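# Swap reels between scanner glass and two stacks

## Task

Pick up the reel now lying on the scanner's glass and set it on the pile whose reels face label-down, keeping its current face up. Then take the uppermost reel from the pile whose reels face label-up, turn it over, and lay it flat on the glass with its label facing down. Finish with both grippers released from the reels.

## Robot and tools

Robot: two identical six-joint arms, left_arm and right_arm, each with a two-finger parallel gripper. Their bases sit in the scene frame at left_arm (-0.005, +0.262, 0) m, quat_wxyz (+0.999, 0, 0, +0.050), and right_arm (-0.009, -0.278, 0) m, quat_wxyz (+0.996, 0, 0, -0.092). Scene frame: origin on the tabletop midway between the arms, +x out across the table, +z up, left_arm on the +y side. The words left and right name arms only, not image sides.

Joint order in every row and every per-joint list, for each arm: waist (joint1), shoulder (joint2), elbow (joint3), wrist pitch (joint4), wrist yaw (joint5), wrist roll (joint6). Nominal ranges in radians: waist -2.880 to 2.880, shoulder 0.000 to 3.142, elbow 0.000 to 3.019, wrist pitch -1.693 to 1.571, wrist yaw -1.571 to 1.571, wrist roll -2.094 to 2.094. The true end stops may differ by up to 0.019 rad. A target more than 0.019 rad beyond a stated end, and further out than the joint's last reported angle, makes the call rejected; a target past the real end is clipped there, sometimes reported as "joint sent to its limit" (absence of that line proves nothing).

Gripper: fingers point along the gripper's +z and separate along its y. The reported end_effector_position is the pinch point between the pads, about 1 cm short of the fingertips. Opening is a number from -1 (closed) to +1 (fully open, 0.094 m gap). To hold something, command about 0.03 below the grip_measured value for a firm grip (less for a lighter one). Each gripper's reading may be offset by roughly 1 mm.

Command row: always 14 numbers (one row covers both arms): left_arm's six absolute joint angles in radians then its opening, followed by right_arm's six angles and opening. These are target angles, not offsets.

Tools:
- execute_actions(actions): a list of actions, each a table of up to 15 rows; each row lasts one control step (1/30 s) and a short table repeats its last row to fill 15 steps (0.5 s). An empty list just returns the current state and images.
- move(target, speed, blocking): target is one 14-number row of absolute joint angles and openings. All joints travel proportionally so they finish together, so grippers follow curved paths; duration is clamped to 0.5-10 s. speed (rad/s, 0.01 to 2, default 0.5) caps the joint with the longest travel. Openings are sent at the start. Paths do not avoid obstacles or the other arm. blocking=false returns after 0.5 s while motion continues; check with wait(0), and call wait or stop before sending new rows or moves. The extra "move:" line reports the ending (done, off_target, moving, held, fault), limits=held or limits=none, and each arm's joint furthest from target.
- wait(seconds): 0 to 10 s; arms keep their last command; returns early if a running move ends.
- stop(): brakes a running move; needs braking room; fingers keep moving.
- zoom_image(camera, region): enlarges part of the latest image; region [x0, y0, x1, y1] in pixels, top-left origin, at most 504 by 504. Cameras: cam_head_left, cam_head_right, cam_left_wrist, cam_right_wrist (each 504x504, returned in that order).
- read_manual(section): licence texts only; moves nothing.
- finished_scene(scene): pass the current scene number to end it; irreversible, so the goal must already hold steadily.

Motion limits: each step, the target sent to a joint stays within a lead of its measured angle (waist 0.264, shoulder 0.32, elbow 0.276, wrist pitch 0.33, wrist yaw 0.186, wrist roll 0.522 rad), and targets that would shift a gripper over 70 mm from where it is get scaled back. So large jumps need several actions, and an unfinished motion should be re-commanded. "Joint targets" shows what joints are being driven toward; resend those values to hold a joint still.

Results: a state line per arm with end_effector_position (m) and end_effector_quat_wxyz in the scene frame (less accurate at long reach); grip_measured; Joint positions and Joint velocities (six joints then finger gap in m); Joint targets; joint torques (offset, noisy, nonzero in free air); step readings, with HELD marking steps where an arm's row was held back. "joint command not followed" means a clearance check altered joint targets. MOTOR HOT appears from 85 °C; at 100 °C an OVER-TEMPERATURE FAULT drops that arm's load, so avoid holding loads for long. FAULT lines mean an arm stopped.

Cautions: nothing may leave the table. Avoid dropping or slipping reels, slamming, fast contact, and pressing far past a surface (deeper targets press harder). Keep the arms from colliding or pushing on each other. Occasional external tugs or pushes can disturb held or loose items. The robot keeps executing its last command while you compose replies.

Each tool is called as name([rows], argument=value, ...), one row to a line, values as JSON.

## Session

execute_actions(actions=[])

Scene clock: 0.00 s.
left_arm: end_effector_position=(+0.1654, +0.6995, +0.1758) grip_measured=+1.000 end_effector_quat_wxyz=(+0.065, +0.873, -0.484, -0.012) | right_arm: end_effector_position=(+0.7597, -0.5226, +0.2070) grip_measured=+1.000 end_effector_quat_wxyz=(+0.617, -0.466, +0.631, -0.064)
Joint names: [waist, shoulder, elbow, wrist pitch, wrist yaw, wrist roll]
Joint positions: left_arm=[ 1.086  1.67   1.456 -1.483 -0.039 -0.945  0.094] | right_arm=[-0.3    2.136  1.771 -0.057 -0.975 -1.096  0.094]
Joint velocities: left_arm=[-0.005 -0.005  0.012 -0.007 -0.037 -0.007  0.   ] | right_arm=[-0.024 -0.005 -0.007  0.017 -0.007 -0.007  0.   ]
Joint torques (N m, as the arm reports them, + toward a larger angle): no reading
Motor temperatures (°C, as the motors report them): left_arm=[20 19 19 22 19 18] | right_arm=[20 19 21 20 20 21]
Joint targets: left_arm=[1.086 1.663 1.486 -1.483 -0.039 -0.945] | right_arm=[-0.300 2.144 1.792 -0.054 -0.974 -1.096]

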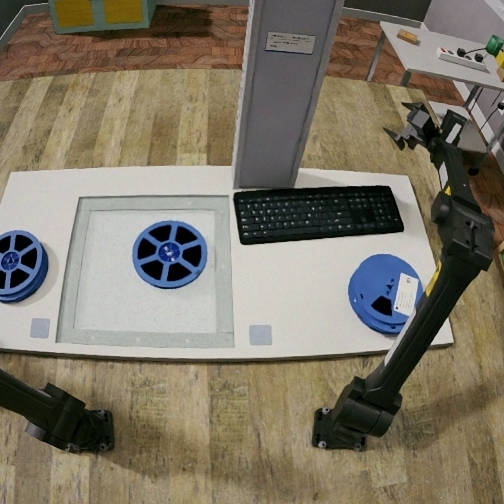

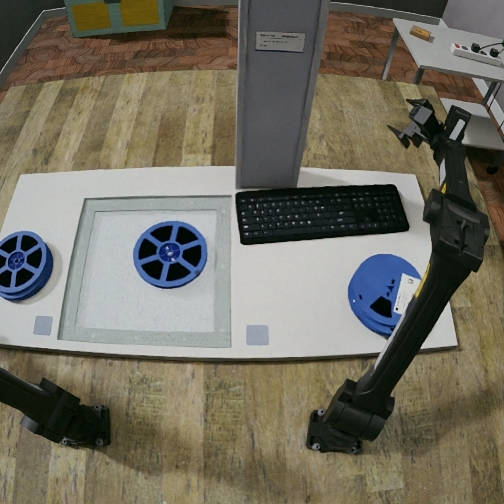

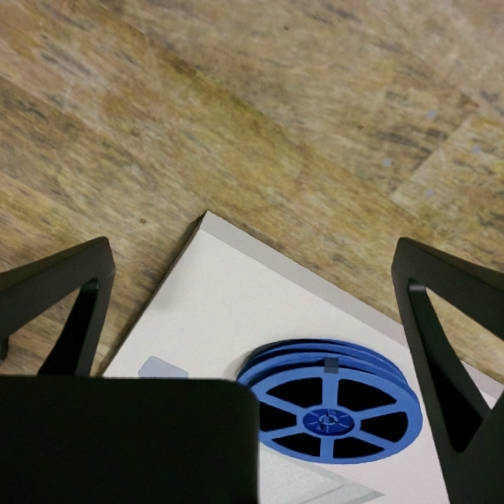

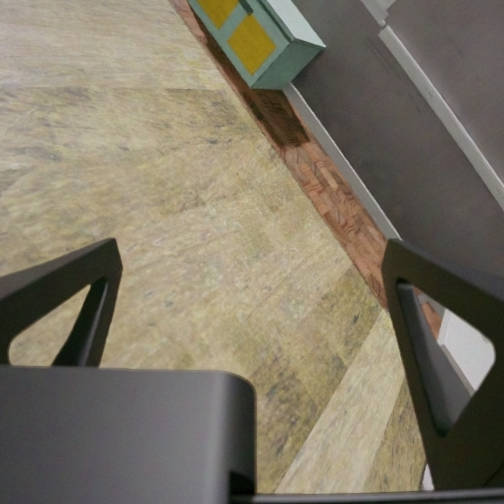

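zoom_image(camera="cam_head_left", region=[0, 180, 250, 360])

zoom_image(camera="cam_head_left", region=[320, 230, 470, 360])

zoom_image(camera="cam_left_wrist", region=[220, 320, 450, 504])

Region (0, 180, 250, 360) of cam_head_left's 504x504 image, scaled by 2.016, with more detail than that image has; it fills the top 363 rows of this view, and the rest is white.

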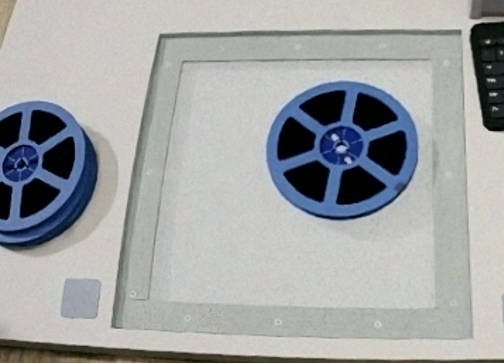

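Region (320, 230, 470, 360) of cam_head_left's 504x504 image, scaled by 3.360, with more detail than that image has; it fills the top 437 rows of this view, and the rest is white.

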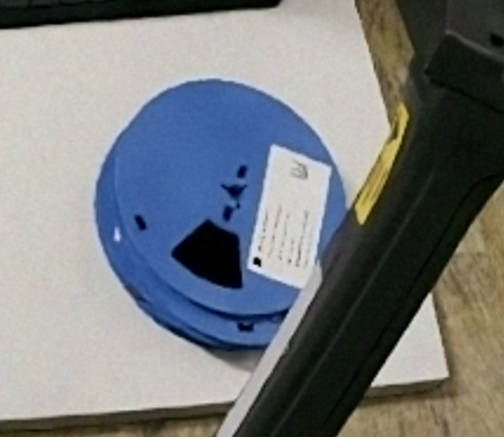

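Region (220, 320, 450, 504) of cam_left_wrist's 504x504 image, scaled by 2.191, with more detail than that image has; it fills the top 403 rows of this view, and the rest is white.

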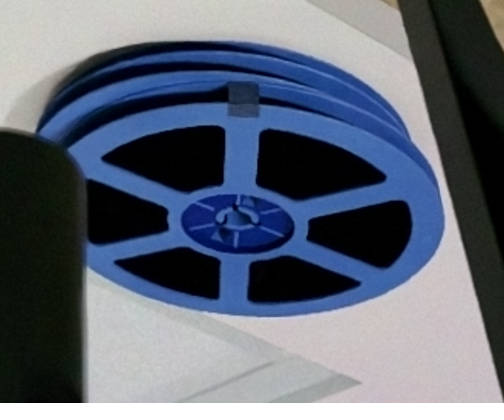

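move(target=[-0.415,1.167,0.98,-0.735,0,0,1,-0.156,0.874,0.79,-0.844,0,0,1], speed=0.8)

Scene clock: 4.97 s.
left_arm: end_effector_position=(+0.4292, +0.1168, +0.2313) grip_measured=+1.000 end_effector_quat_wxyz=(+0.301, +0.148, +0.941, -0.050) | right_arm: end_effector_position=(+0.3286, -0.4014, +0.2352) grip_measured=+1.000 end_effector_quat_wxyz=(+0.314, +0.161, +0.934, -0.056)
Joint names: [waist, shoulder, elbow, wrist pitch, wrist yaw, wrist roll]
Joint positions: left_arm=[-0.422  1.181  0.983 -0.753 -0.    -0.01   0.094] | right_arm=[-0.167  0.873  0.786 -0.835 -0.002 -0.008  0.094]
Joint velocities: left_arm=[-0.005 -0.015  0.002  0.007 -0.007  0.022  0.   ] | right_arm=[-0.024 -0.005 -0.027  0.002  0.022  0.022  0.   ]
Joint torques (N m, as the arm reports them, + toward a larger angle): left_arm=[  2.9  -10.95   8.78   1.95  -0.05   0.01] | right_arm=[ 1.79 -3.26  9.17  1.41  0.07 -0.02]
Motor temperatures (°C, as the motors report them): left_arm=[20 19 19 22 19 18] | right_arm=[20 20 23 20 20 21]
Joint targets: left_arm=[-0.415 1.167 0.980 -0.735 0.000 -0.000] | right_arm=[-0.156 0.874 0.790 -0.844 0.000 0.000]
move: done; limits=none; left_arm: farthest joint: the wrist pitch, 0.018 radians from its target (0.748 radians at the start); right_arm: farthest joint: the waist, 0.011 radians from its target (0.144 radians at the start)

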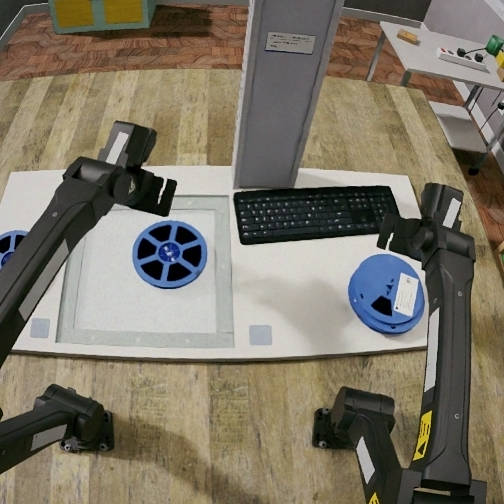

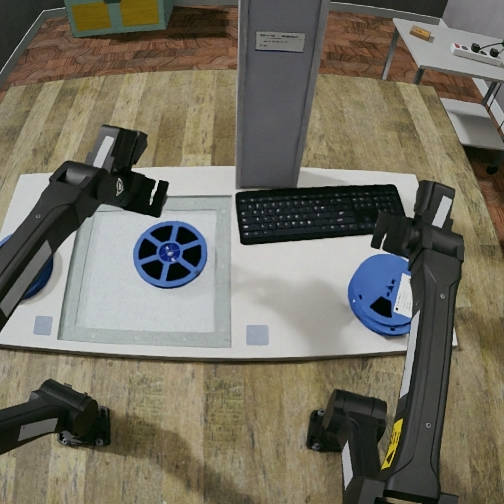

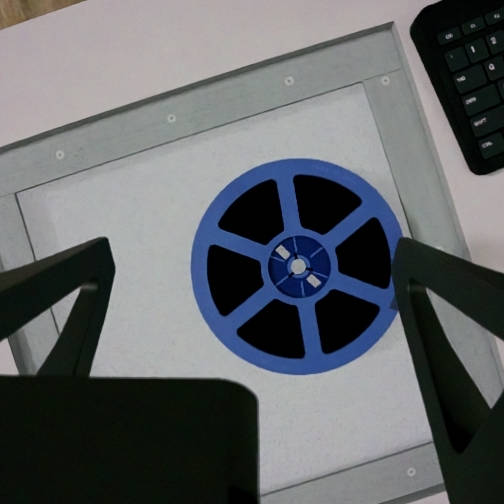

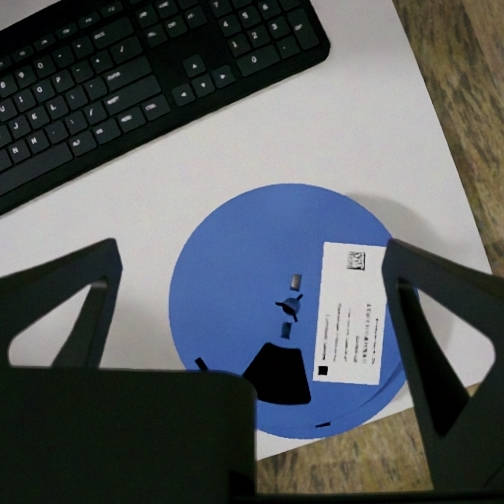

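zoom_image(camera="cam_left_wrist", region=[180, 150, 420, 390])

Region (180, 150, 420, 390) of cam_left_wrist's 504x504 image, scaled by 2.100, with more detail than that image has.

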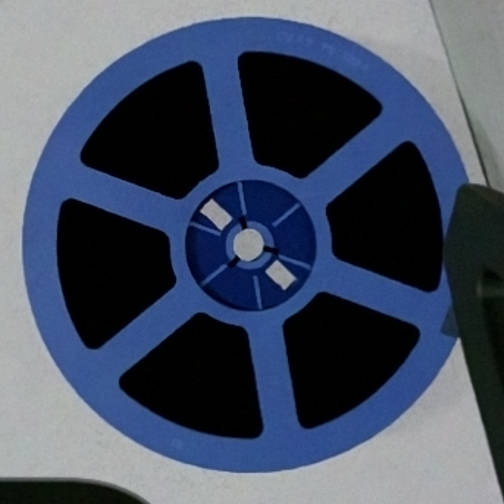

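move(target=[-0.380,1.59,1.14,-1.10,0,-0.133,0.66,-0.429,1.513,1.125,-1.177,0,0.55,0], speed=0.6)

Scene clock: 8.10 s.
left_arm: end_effector_position=(+0.4014, +0.1417, +0.0764) grip_measured=+0.663 end_effector_quat_wxyz=(-0.014, +0.081, +0.997, +0.003) | right_arm: end_effector_position=(+0.3270, -0.5131, +0.1121) grip_measured=+0.002 end_effector_quat_wxyz=(-0.007, +0.545, +0.839, +0.001)
Joint names: [waist, shoulder, elbow, wrist pitch, wrist yaw, wrist roll]
Joint positions: left_arm=[-0.387  1.59   1.082 -1.091 -0.    -0.124  0.078] | right_arm=[-0.426  1.505  1.087 -1.166 -0.001  0.541  0.047]
Joint velocities: left_arm=[-0.015 -0.015  0.007 -0.012 -0.007 -0.037  0.001] | right_arm=[ 0.005  0.005 -0.002 -0.012  0.007  0.007  0.   ]
Joint torques (N m, as the arm reports them, + toward a larger angle): left_arm=[  2.89 -14.2   11.31  -0.02  -0.06  -0.16] | right_arm=[  0.88 -11.58  10.27  -0.01   0.08   0.  ]
Motor temperatures (°C, as the motors report them): left_arm=[20 19 20 22 19 18] | right_arm=[20 20 24 20 20 21]
Joint targets: left_arm=[-0.380 1.590 1.140 -1.100 0.000 -0.133] | right_arm=[-0.429 1.513 1.125 -1.177 0.000 0.550]
move: off_target (left_arm, right_arm); limits=none; left_arm: farthest joint: the elbow, 0.058 radians from its target (0.157 radians at the start); right_arm: farthest joint: the elbow, 0.038 radians from its target (0.339 radians at the start)

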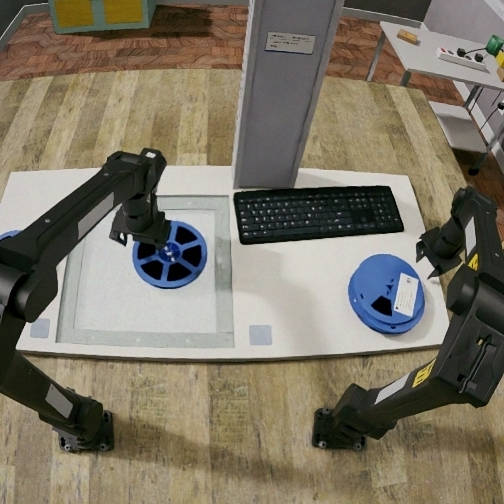

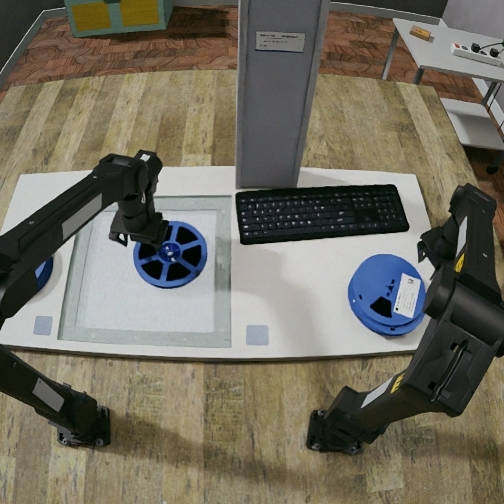

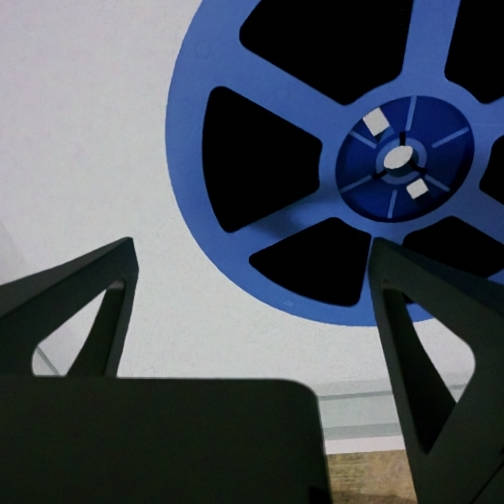

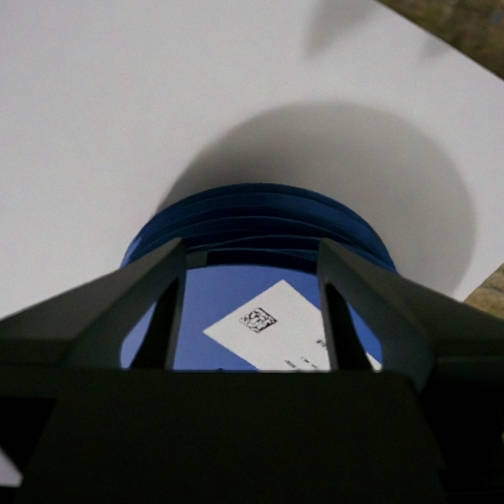

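move(target=[-0.380,1.642,1.145,-1.0,0,-0.133,0.66,-0.429,1.55,1.13,-1.10,0,0.55,0], speed=0.2)

Scene clock: 9.40 s.
left_arm: end_effector_position=(+0.4194, +0.1364, +0.0595) grip_measured=+0.663 end_effector_quat_wxyz=(+0.006, +0.081, +0.997, -0.001) | right_arm: end_effector_position=(+0.3390, -0.5215, +0.1053) grip_measured=+0.002 end_effector_quat_wxyz=(+0.012, +0.545, +0.838, +0.000)
Joint names: [waist, shoulder, elbow, wrist pitch, wrist yaw, wrist roll]
Joint positions: left_arm=[-0.387  1.635  1.087 -1.012 -0.    -0.124  0.078] | right_arm=[-0.426  1.525  1.091 -1.112 -0.001  0.542  0.047]
Joint velocities: left_arm=[-0.005 -0.005 -0.012  0.007 -0.007 -0.007  0.   ] | right_arm=[ 0.005 -0.005  0.027 -0.012 -0.007 -0.037 -0.001]
Joint torques (N m, as the arm reports them, + toward a larger angle): left_arm=[  2.78 -14.52  11.29   0.78  -0.06  -0.16] | right_arm=[  0.85 -10.48  10.3    1.16   0.08   0.  ]
Motor temperatures (°C, as the motors report them): left_arm=[20 20 20 22 19 18] | right_arm=[20 20 24 20 20 21]
Joint targets: left_arm=[-0.380 1.642 1.145 -1.000 -0.000 -0.133] | right_arm=[-0.429 1.550 1.130 -1.100 0.000 0.550]
move: off_target (left_arm, right_arm); limits=none; left_arm: farthest joint: the elbow, 0.058 radians from its target (0.063 radians at the start); right_arm: farthest joint: the elbow, 0.039 radians from its target (0.043 radians at the start)

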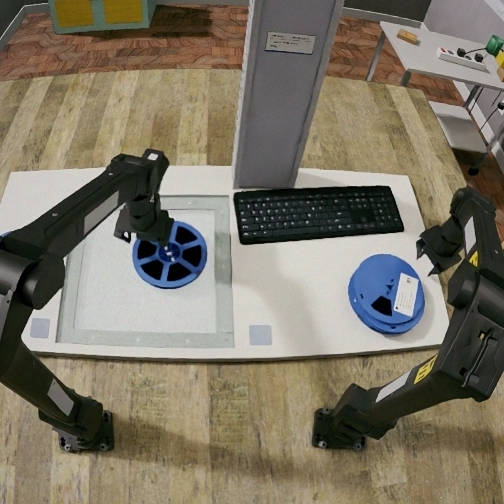

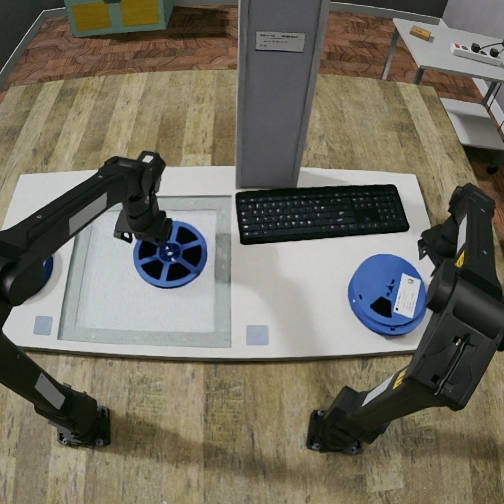

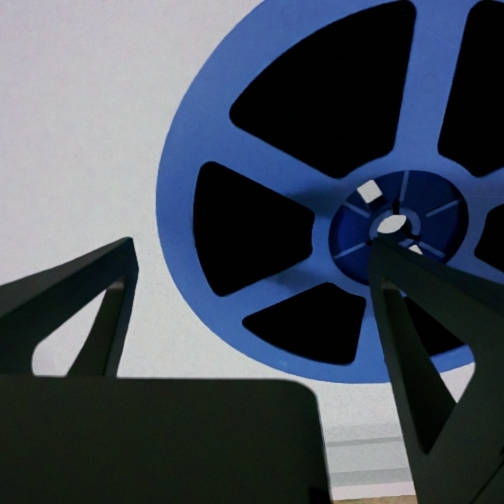

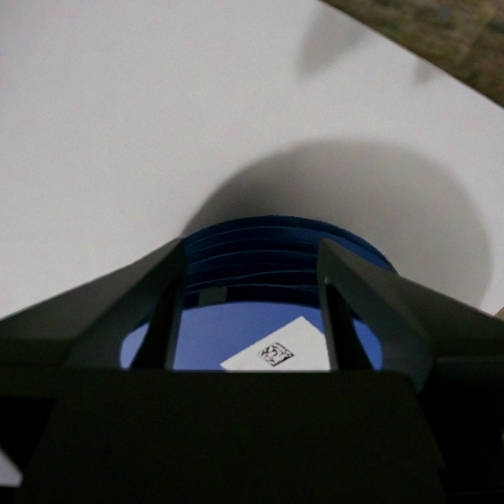

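execute_actions([
  [[-0.368,1.642,1.145,-1.0,0,-0.133,0.66,-0.429,1.57,1.13,-1.10,0,0.55,0]],
  [[-0.368,1.655,1.145,-0.995,0,-0.133,0.66,-0.429,1.585,1.13,-1.10,0,0.55,0]],
  [[-0.368,1.668,1.145,-0.99,0,-0.133,0.66,-0.429,1.6,1.13,-1.10,0,0.55,0]],
])

Scene clock: 11.20 s.
left_arm: end_effector_position=(+0.4225, +0.1419, +0.0504) grip_measured=+0.663 end_effector_quat_wxyz=(+0.000, +0.075, +0.997, +0.000) | right_arm: end_effector_position=(+0.3388, -0.5213, +0.0868) grip_measured=+0.002 end_effector_quat_wxyz=(-0.010, +0.545, +0.838, +0.001)
Joint names: [waist, shoulder, elbow, wrist pitch, wrist yaw, wrist roll]
Joint positions: left_arm=[-0.373  1.658  1.089 -1.002 -0.    -0.124  0.078] | right_arm=[-0.426  1.574  1.094 -1.112 -0.001  0.542  0.047]
Joint velocities: left_arm=[-0.015  0.015  0.012  0.002 -0.037 -0.11  -0.001] | right_arm=[ 0.005 -0.005 -0.002 -0.007  0.007 -0.066 -0.001]
Joint torques (N m, as the arm reports them, + toward a larger angle): left_arm=[  2.74 -14.25  11.05   0.77  -0.06  -0.16] | right_arm=[  0.86 -11.1    9.83   1.07   0.08   0.  ]
Motor temperatures (°C, as the motors report them): left_arm=[20 20 21 22 19 18] | right_arm=[20 20 24 20 20 21]
Joint targets: left_arm=[-0.368 1.668 1.145 -0.990 -0.000 -0.133] | right_arm=[-0.429 1.600 1.130 -1.100 0.000 0.550]
Step readings (joint positions; steps 1 to 15: 1st action; 16 to 30: 2nd action; 31 to 45: 3rd action):
0: left_arm=[-0.387 1.635 1.087 -1.012 -0.000 -0.124] | right_arm=[-0.426 1.525 1.091 -1.112 -0.001 0.542]
1: left_arm=[-0.386 1.635 1.087 -1.012 -0.000 -0.124] | right_arm=[-0.426 1.526 1.091 -1.112 -0.001 0.542]
2: left_arm=[-0.385 1.635 1.087 -1.012 -0.000 -0.124] | right_arm=[-0.426 1.528 1.092 -1.112 -0.001 0.542]
4: left_arm=[-0.381 1.635 1.087 -1.012 -0.000 -0.124] | right_arm=[-0.426 1.535 1.094 -1.112 -0.001 0.542]
8: left_arm=[-0.374 1.635 1.087 -1.012 -0.000 -0.124] | right_arm=[-0.426 1.545 1.094 -1.112 -0.001 0.542]
15: left_arm=[-0.373 1.635 1.087 -1.012 -0.000 -0.124] | right_arm=[-0.426 1.546 1.094 -1.112 -0.001 0.542]
16: left_arm=[-0.373 1.635 1.087 -1.011 -0.000 -0.124] | right_arm=[-0.426 1.547 1.094 -1.112 -0.001 0.542]
17: left_arm=[-0.373 1.636 1.087 -1.010 -0.000 -0.124] | right_arm=[-0.426 1.548 1.094 -1.112 -0.001 0.542]
19: left_arm=[-0.373 1.638 1.087 -1.008 -0.000 -0.124] | right_arm=[-0.426 1.552 1.094 -1.112 -0.001 0.542]
23: left_arm=[-0.373 1.643 1.087 -1.007 -0.000 -0.124] | right_arm=[-0.426 1.559 1.094 -1.112 -0.001 0.542]
30: left_arm=[-0.373 1.643 1.087 -1.007 -0.000 -0.124] | right_arm=[-0.426 1.559 1.094 -1.112 -0.001 0.542]
31: left_arm=[-0.373 1.644 1.087 -1.006 -0.000 -0.124] | right_arm=[-0.426 1.560 1.094 -1.112 -0.001 0.542]
32: left_arm=[-0.373 1.645 1.088 -1.005 -0.000 -0.124] | right_arm=[-0.426 1.561 1.094 -1.112 -0.001 0.542]
34: left_arm=[-0.373 1.650 1.089 -1.003 -0.000 -0.124] | right_arm=[-0.426 1.566 1.094 -1.112 -0.001 0.542]
38: left_arm=[-0.373 1.657 1.089 -1.002 -0.000 -0.124] | right_arm=[-0.426 1.573 1.094 -1.112 -0.001 0.542]
45: Joint positions above

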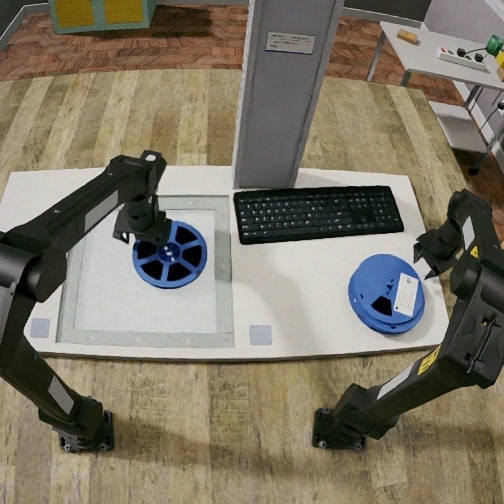

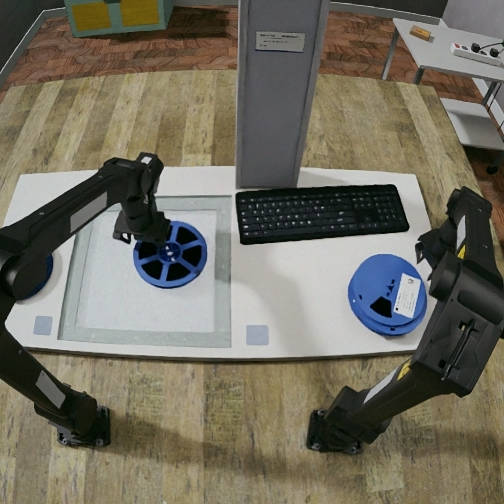

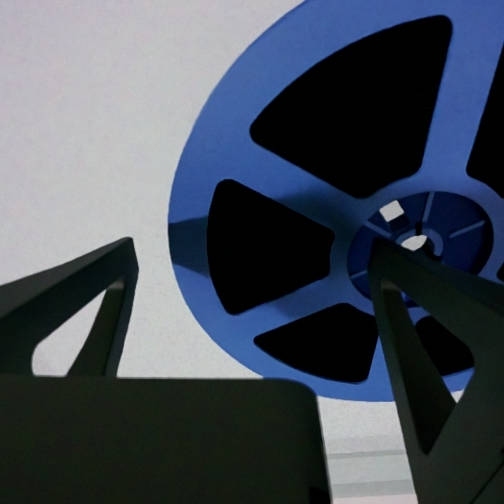

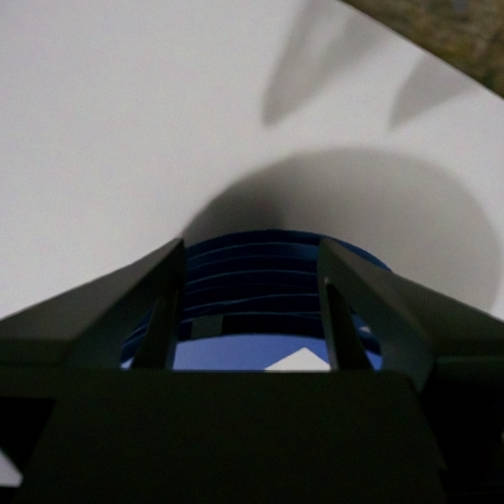

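execute_actions([
  [[-0.368,1.68,1.145,-0.99,0,-0.133,0.66,-0.429,1.6,1.13,-1.10,0,0.55,0]],
  [[-0.368,1.692,1.145,-0.99,0,-0.133,0.66,-0.429,1.6,1.13,-1.10,0,0.55,0]],
  [[-0.368,1.702,1.145,-0.99,0,-0.133,0.66,-0.429,1.6,1.13,-1.10,0,0.55,0]],
])

zoom_image(camera="cam_right_wrist", region=[150, 200, 400, 380])

Scene clock: 12.90 s.
left_arm: end_effector_position=(+0.4222, +0.1419, +0.0403) grip_measured=+0.663 end_effector_quat_wxyz=(-0.011, +0.074, +0.997, +0.002) | right_arm: end_effector_position=(+0.3388, -0.5213, +0.0868) grip_measured=+0.002 end_effector_quat_wxyz=(-0.010, +0.545, +0.838, +0.001)
Joint names: [waist, shoulder, elbow, wrist pitch, wrist yaw, wrist roll]
Joint positions: left_arm=[-0.373  1.684  1.093 -1.001 -0.    -0.124  0.078] | right_arm=[-0.426  1.574  1.094 -1.112 -0.001  0.542  0.047]
Joint velocities: left_arm=[-0.005  0.005  0.002  0.002 -0.022 -0.066 -0.   ] | right_arm=[-0.005  0.005 -0.002 -0.007 -0.066  0.022 -0.001]
Joint torques (N m, as the arm reports them, + toward a larger angle): left_arm=[  2.76 -13.6   10.65   0.69  -0.07  -0.16] | right_arm=[  0.92 -10.85   9.79   1.07   0.08   0.  ]
Motor temperatures (°C, as the motors report them): left_arm=[20 20 21 22 19 18] | right_arm=[20 20 25 20 20 21]
Joint targets: left_arm=[-0.368 1.702 1.145 -0.990 -0.000 -0.133] | right_arm=[-0.429 1.600 1.130 -1.100 0.000 0.550]
Step readings (joint positions; steps 1 to 15: 1st action; 16 to 30: 2nd action; 31 to 45: 3rd action):
0: left_arm=[-0.373 1.658 1.089 -1.002 -0.000 -0.124] | right_arm=[-0.426 1.574 1.094 -1.112 -0.001 0.542]
1: left_arm=[-0.373 1.658 1.089 -1.002 -0.000 -0.124] | right_arm=[-0.426 1.574 1.094 -1.112 -0.001 0.542]
2: left_arm=[-0.373 1.659 1.089 -1.002 -0.000 -0.124] | right_arm=[-0.426 1.574 1.094 -1.112 -0.001 0.542]
4: left_arm=[-0.373 1.663 1.090 -1.002 -0.000 -0.124] | right_arm=[-0.426 1.574 1.094 -1.112 -0.001 0.542]
8: left_arm=[-0.373 1.668 1.090 -1.002 -0.000 -0.124] | right_arm=[-0.426 1.574 1.094 -1.112 -0.001 0.542]
15: left_arm=[-0.373 1.669 1.090 -1.002 -0.000 -0.124] | right_arm=[-0.426 1.574 1.094 -1.112 -0.001 0.542]
16: left_arm=[-0.373 1.669 1.090 -1.002 -0.000 -0.124] | right_arm=[-0.426 1.574 1.094 -1.112 -0.001 0.542]
17: left_arm=[-0.373 1.670 1.090 -1.002 -0.000 -0.124] | right_arm=[-0.426 1.574 1.094 -1.112 -0.001 0.542]
19: left_arm=[-0.373 1.674 1.090 -1.001 -0.000 -0.124] | right_arm=[-0.426 1.574 1.094 -1.112 -0.001 0.542]
23: left_arm=[-0.373 1.680 1.090 -1.001 -0.000 -0.124] | right_arm=[-0.426 1.574 1.094 -1.112 -0.001 0.542]
30: left_arm=[-0.373 1.681 1.090 -1.001 -0.000 -0.124] | right_arm=[-0.426 1.574 1.094 -1.112 -0.001 0.542]
31: left_arm=[-0.373 1.681 1.090 -1.001 -0.000 -0.124] | right_arm=[-0.426 1.574 1.094 -1.112 -0.001 0.542]
32: left_arm=[-0.373 1.682 1.090 -1.001 -0.000 -0.124] | right_arm=[-0.426 1.574 1.094 -1.112 -0.001 0.542]
34: left_arm=[-0.373 1.683 1.092 -1.001 -0.000 -0.124] | right_arm=[-0.426 1.574 1.094 -1.112 -0.001 0.542]
38: left_arm=[-0.373 1.684 1.093 -1.001 -0.000 -0.124] | right_arm=[-0.426 1.574 1.094 -1.112 -0.001 0.542]
45: Joint positions above

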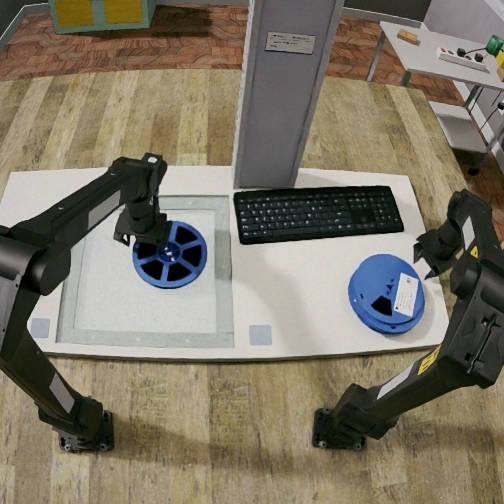

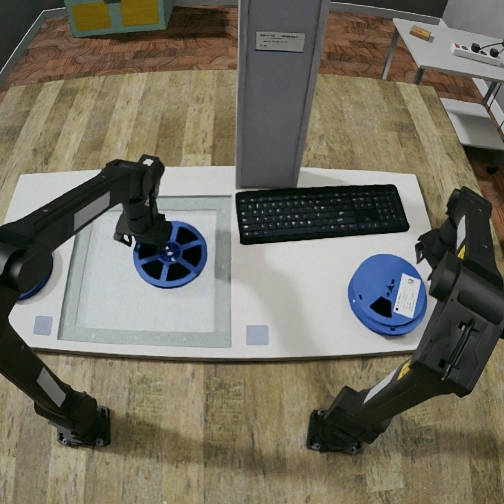

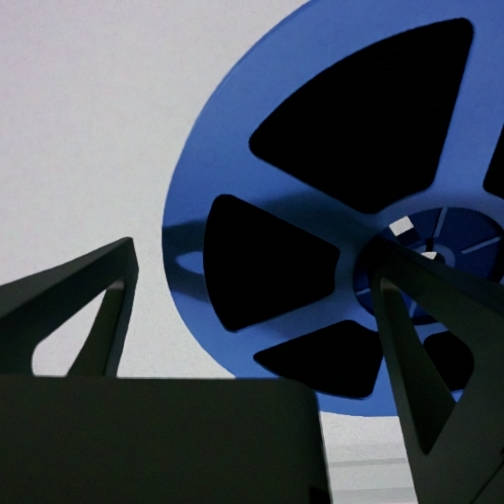

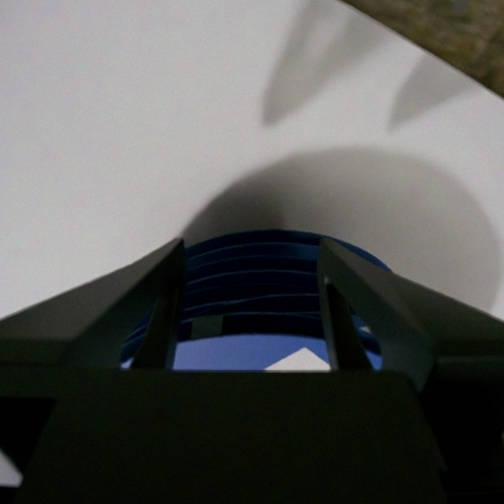

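Region (150, 200, 400, 380) of cam_right_wrist's 504x504 image, scaled by 2.016, with more detail than that image has; it fills the top 363 rows of this view, and the rest is white.

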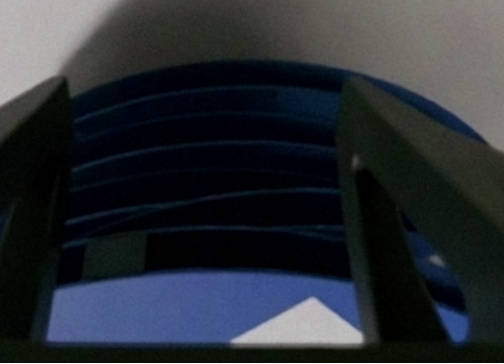

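Contact at pocket bottom, apparently. Close.

execute_actions([
  [[-0.368,1.69,1.145,-0.99,0,-0.133,0.5,-0.429,1.6,1.13,-1.10,0,0.55,0]],
  [[-0.368,1.69,1.145,-0.99,0,-0.133,0.4,-0.429,1.6,1.13,-1.10,0,0.55,0]],
  [[-0.368,1.69,1.145,-0.99,0,-0.133,0.3,-0.429,1.6,1.13,-1.10,0,0.55,0]],
])

Scene clock: 14.57 s.
left_arm: end_effector_position=(+0.4228, +0.1419, +0.0404) grip_measured=+0.321 end_effector_quat_wxyz=(-0.010, +0.073, +0.997, +0.002) | right_arm: end_effector_position=(+0.3388, -0.5213, +0.0868) grip_measured=+0.002 end_effector_quat_wxyz=(-0.010, +0.545, +0.838, +0.001)
Joint names: [waist, shoulder, elbow, wrist pitch, wrist yaw, wrist roll]
Joint positions: left_arm=[-0.373  1.684  1.093 -1.     0.    -0.126  0.062] | right_arm=[-0.426  1.574  1.094 -1.112 -0.001  0.542  0.047]
Joint velocities: left_arm=[ 0.005  0.024  0.002 -0.017  0.022 -0.022  0.   ] | right_arm=[-0.015  0.005 -0.012 -0.027  0.022  0.022 -0.001]
Joint torques (N m, as the arm reports them, + toward a larger angle): left_arm=[  2.62 -14.74  10.64   0.63  -0.09  -0.14] | right_arm=[  0.86 -10.86   9.79   1.06   0.08   0.  ]
Motor temperatures (°C, as the motors report them): left_arm=[20 20 21 22 19 18] | right_arm=[20 20 25 20 20 21]
Joint targets: left_arm=[-0.368 1.690 1.145 -0.990 -0.000 -0.133] | right_arm=[-0.429 1.600 1.130 -1.100 -0.000 0.550]
Step readings (joint positions; steps 1 to 15: 1st action; 16 to 30: 2nd action; 31 to 45: 3rd action):
0: left_arm=[-0.373 1.684 1.093 -1.001 -0.000 -0.124] | right_arm=[-0.426 1.574 1.094 -1.112 -0.001 0.542]
1: left_arm=[-0.373 1.684 1.093 -1.001 -0.000 -0.124] | right_arm=[-0.426 1.574 1.094 -1.112 -0.001 0.542]
2: left_arm=[-0.373 1.684 1.093 -1.001 0.000 -0.124] | right_arm=[-0.426 1.574 1.094 -1.112 -0.001 0.542]
4: left_arm=[-0.373 1.684 1.093 -1.001 0.000 -0.124] | right_arm=[-0.426 1.574 1.094 -1.112 -0.001 0.542]
8: left_arm=[-0.373 1.684 1.093 -1.001 0.000 -0.124] | right_arm=[-0.426 1.574 1.094 -1.112 -0.001 0.542]
15: left_arm=[-0.373 1.684 1.093 -1.001 0.000 -0.124] | right_arm=[-0.426 1.574 1.094 -1.112 -0.001 0.542]
16: left_arm=[-0.373 1.684 1.093 -1.001 0.001 -0.124] | right_arm=[-0.426 1.574 1.094 -1.112 -0.001 0.542]
17: left_arm=[-0.373 1.684 1.093 -1.001 0.000 -0.124] | right_arm=[-0.426 1.574 1.094 -1.112 -0.001 0.542]
19: left_arm=[-0.373 1.684 1.093 -1.001 0.000 -0.124] | right_arm=[-0.426 1.574 1.094 -1.112 -0.001 0.542]
23: left_arm=[-0.373 1.684 1.093 -1.001 0.000 -0.124] | right_arm=[-0.426 1.574 1.094 -1.112 -0.001 0.542]
30: left_arm=[-0.373 1.684 1.093 -1.001 0.000 -0.124] | right_arm=[-0.426 1.574 1.094 -1.112 -0.001 0.542]
31: left_arm=[-0.373 1.684 1.093 -1.001 0.000 -0.124] | right_arm=[-0.426 1.574 1.094 -1.112 -0.001 0.542]
32: left_arm=[-0.373 1.684 1.093 -1.000 0.000 -0.126] | right_arm=[-0.426 1.574 1.094 -1.112 -0.001 0.542]
34: left_arm=[-0.373 1.684 1.093 -1.000 0.000 -0.126] | right_arm=[-0.426 1.574 1.094 -1.112 -0.001 0.542]
38: left_arm=[-0.373 1.684 1.093 -1.000 0.000 -0.126] | right_arm=[-0.426 1.574 1.094 -1.112 -0.001 0.542]
45: Joint positions above

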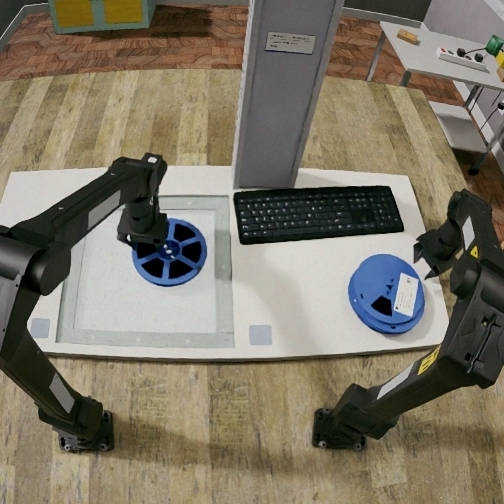

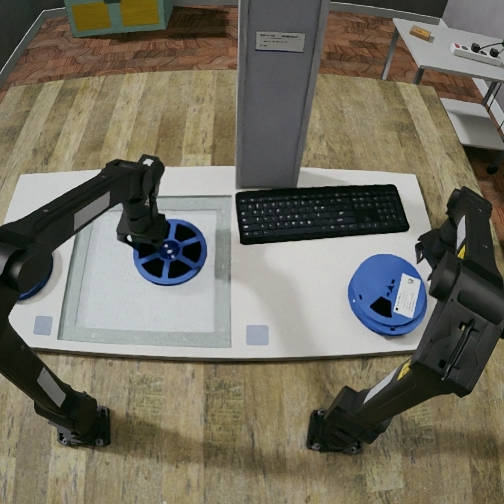

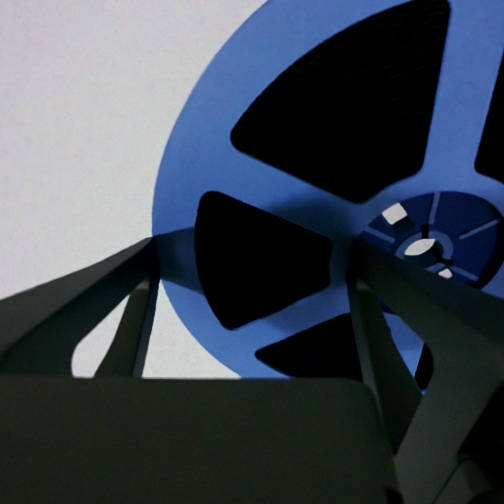

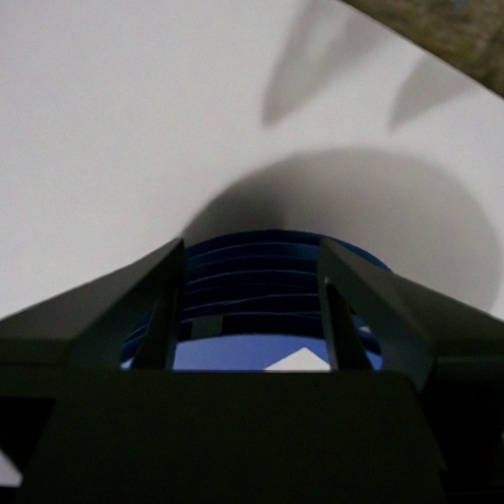

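move(target=[-0.368,1.56,1.205,-1.15,0,-0.133,0.285,-0.429,1.6,1.13,-1.10,0,0.55,0], speed=0.15)

Scene clock: 16.10 s.
left_arm: end_effector_position=(+0.4167, +0.1436, +0.1003) grip_measured=+0.321 end_effector_quat_wxyz=(-0.004, +0.073, +0.997, +0.001) | right_arm: end_effector_position=(+0.3388, -0.5213, +0.0868) grip_measured=+0.002 end_effector_quat_wxyz=(-0.010, +0.545, +0.838, +0.001)
Joint names: [waist, shoulder, elbow, wrist pitch, wrist yaw, wrist roll]
Joint positions: left_arm=[-0.373  1.583  1.145 -1.141  0.    -0.126  0.062] | right_arm=[-0.426  1.574  1.094 -1.112 -0.001  0.542  0.047]
Joint velocities: left_arm=[ 0.005  0.005  0.002  0.002 -0.007 -0.051  0.   ] | right_arm=[-0.005 -0.015 -0.017 -0.007  0.007  0.007  0.   ]
Joint torques (N m, as the arm reports them, + toward a larger angle): left_arm=[  2.7  -16.7   11.82   0.01  -0.08  -0.15] | right_arm=[  0.88 -10.81   9.79   1.07   0.08   0.  ]
Motor temperatures (°C, as the motors report them): left_arm=[20 20 21 22 19 18] | right_arm=[20 20 25 20 20 21]
Joint targets: left_arm=[-0.368 1.560 1.205 -1.150 0.000 -0.133] | right_arm=[-0.429 1.600 1.130 -1.100 -0.000 0.550]
move: off_target (left_arm, right_arm); limits=none; left_arm: farthest joint: the elbow, 0.060 radians from its target (0.112 radians at the start); right_arm: farthest joint: the elbow, 0.036 radians from its target (0.036 radians at the start)

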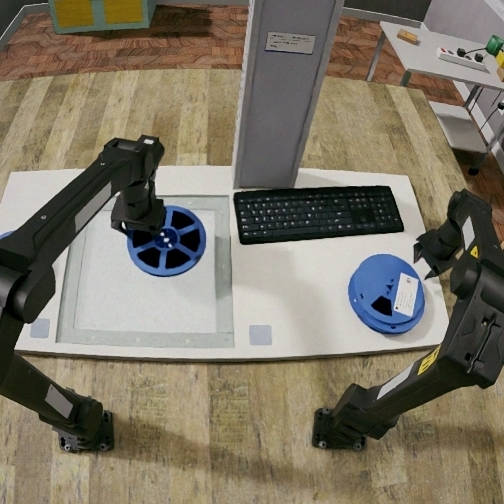

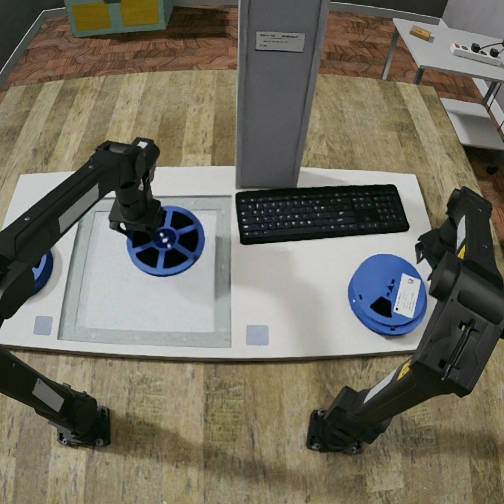

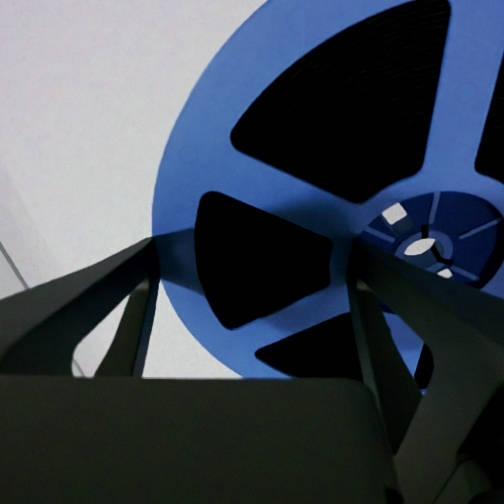

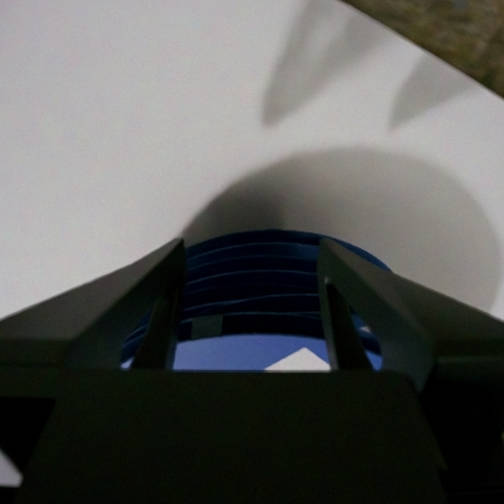

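move(target=[0.50,1.54,1.205,-1.17,0,-0.133,0.285,-0.429,1.6,1.13,-1.10,0,0.55,0], speed=0.4)

Scene clock: 18.93 s.
left_arm: end_effector_position=(+0.3511, +0.5093, +0.1054) grip_measured=+0.322 end_effector_quat_wxyz=(-0.008, -0.358, +0.933, -0.002) | right_arm: end_effector_position=(+0.3388, -0.5213, +0.0868) grip_measured=+0.002 end_effector_quat_wxyz=(-0.010, +0.545, +0.838, +0.001)
Joint names: [waist, shoulder, elbow, wrist pitch, wrist yaw, wrist roll]
Joint positions: left_arm=[ 0.507  1.571  1.145 -1.161 -0.001 -0.126  0.062] | right_arm=[-0.426  1.574  1.094 -1.112 -0.001  0.542  0.047]
Joint velocities: left_arm=[-0.005 -0.015 -0.007 -0.002 -0.007 -0.051 -0.   ] | right_arm=[-0.024 -0.015  0.012 -0.002  0.037 -0.095  0.001]
Joint torques (N m, as the arm reports them, + toward a larger angle): left_arm=[  2.   -17.36  11.82  -0.02  -0.05  -0.14] | right_arm=[  0.88 -10.83   9.79   1.07   0.08   0.  ]
Motor temperatures (°C, as the motors report them): left_arm=[20 20 22 22 19 18] | right_arm=[20 20 25 20 20 21]
Joint targets: left_arm=[0.500 1.540 1.205 -1.170 0.000 -0.133] | right_arm=[-0.429 1.600 1.130 -1.100 0.000 0.550]
move: off_target (left_arm, right_arm); limits=none; left_arm: farthest joint: the elbow, 0.060 radians from its target (0.060 radians at the start); right_arm: farthest joint: the elbow, 0.036 radians from its target (0.036 radians at the start)

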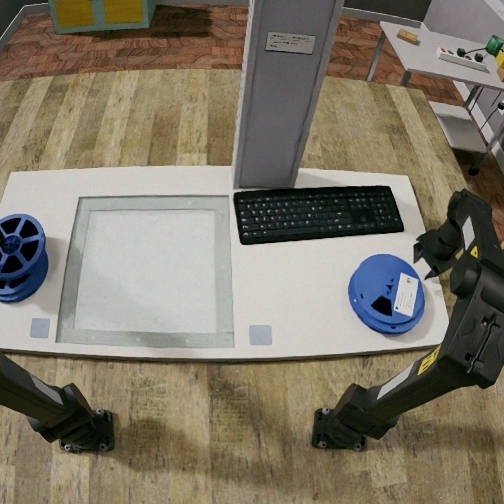

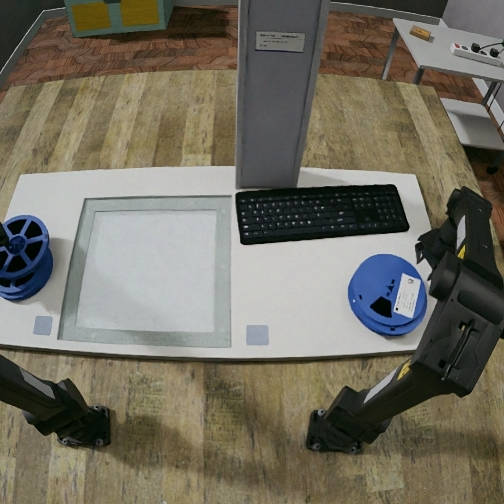

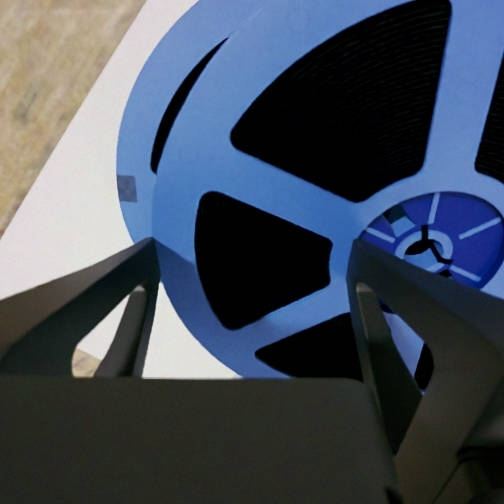

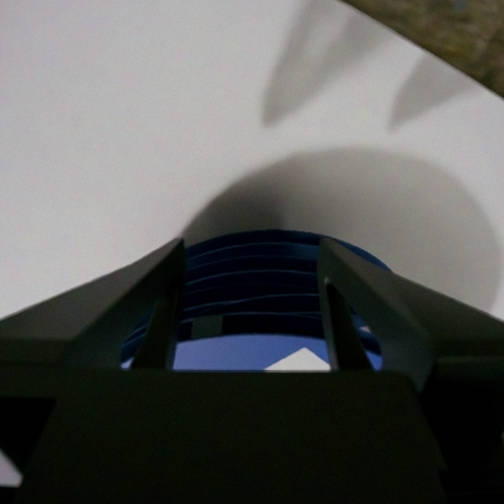

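move(target=[0.558,1.56,1.092,-1.10,0,-0.133,0.285,-0.429,1.6,1.13,-1.10,0,0.55,0], speed=0.06)

Scene clock: 20.67 s.
left_arm: end_effector_position=(+0.3317, +0.5185, +0.0869) grip_measured=+0.322 end_effector_quat_wxyz=(-0.010, -0.379, +0.925, -0.003) | right_arm: end_effector_position=(+0.3388, -0.5213, +0.0868) grip_measured=+0.002 end_effector_quat_wxyz=(-0.010, +0.545, +0.838, +0.001)
Joint names: [waist, shoulder, elbow, wrist pitch, wrist yaw, wrist roll]
Joint positions: left_arm=[ 0.551  1.571  1.09  -1.112 -0.001 -0.126  0.062] | right_arm=[-0.426  1.574  1.094 -1.112 -0.001  0.542  0.047]
Joint velocities: left_arm=[-0.015 -0.005  0.002  0.007  0.007 -0.051 -0.   ] | right_arm=[-0.034  0.005 -0.007  0.007 -0.051 -0.051 -0.001]
Joint torques (N m, as the arm reports them, + toward a larger angle): left_arm=[  3.05 -15.     7.64   0.73  -0.04  -0.15] | right_arm=[  0.87 -10.83   9.8    1.05   0.08   0.01]
Motor temperatures (°C, as the motors report them): left_arm=[20 20 22 22 19 18] | right_arm=[20 20 25 20 20 21]
Joint targets: left_arm=[0.558 1.560 1.092 -1.100 -0.000 -0.133] | right_arm=[-0.429 1.600 1.130 -1.100 -0.000 0.550]
move: off_target (right_arm); limits=none; left_arm: farthest joint: the wrist pitch, 0.012 radians from its target (0.061 radians at the start); right_arm: farthest joint: the elbow, 0.036 radians from its target (0.036 radians at the start)

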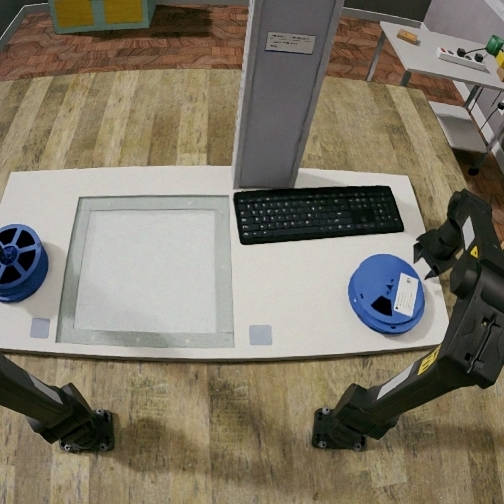

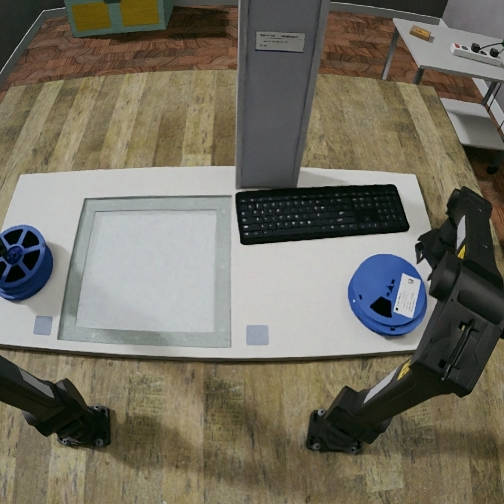

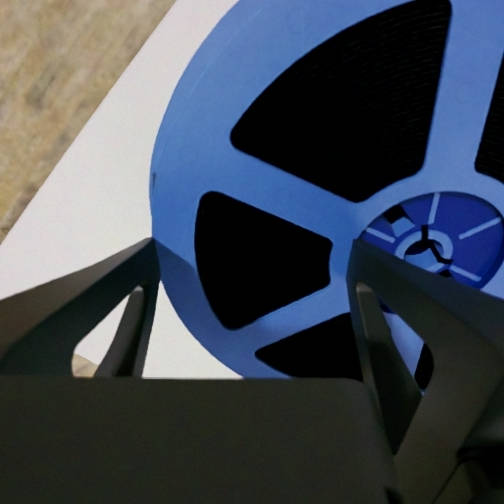

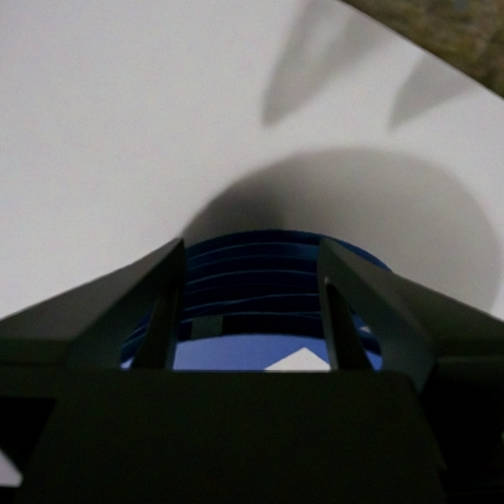

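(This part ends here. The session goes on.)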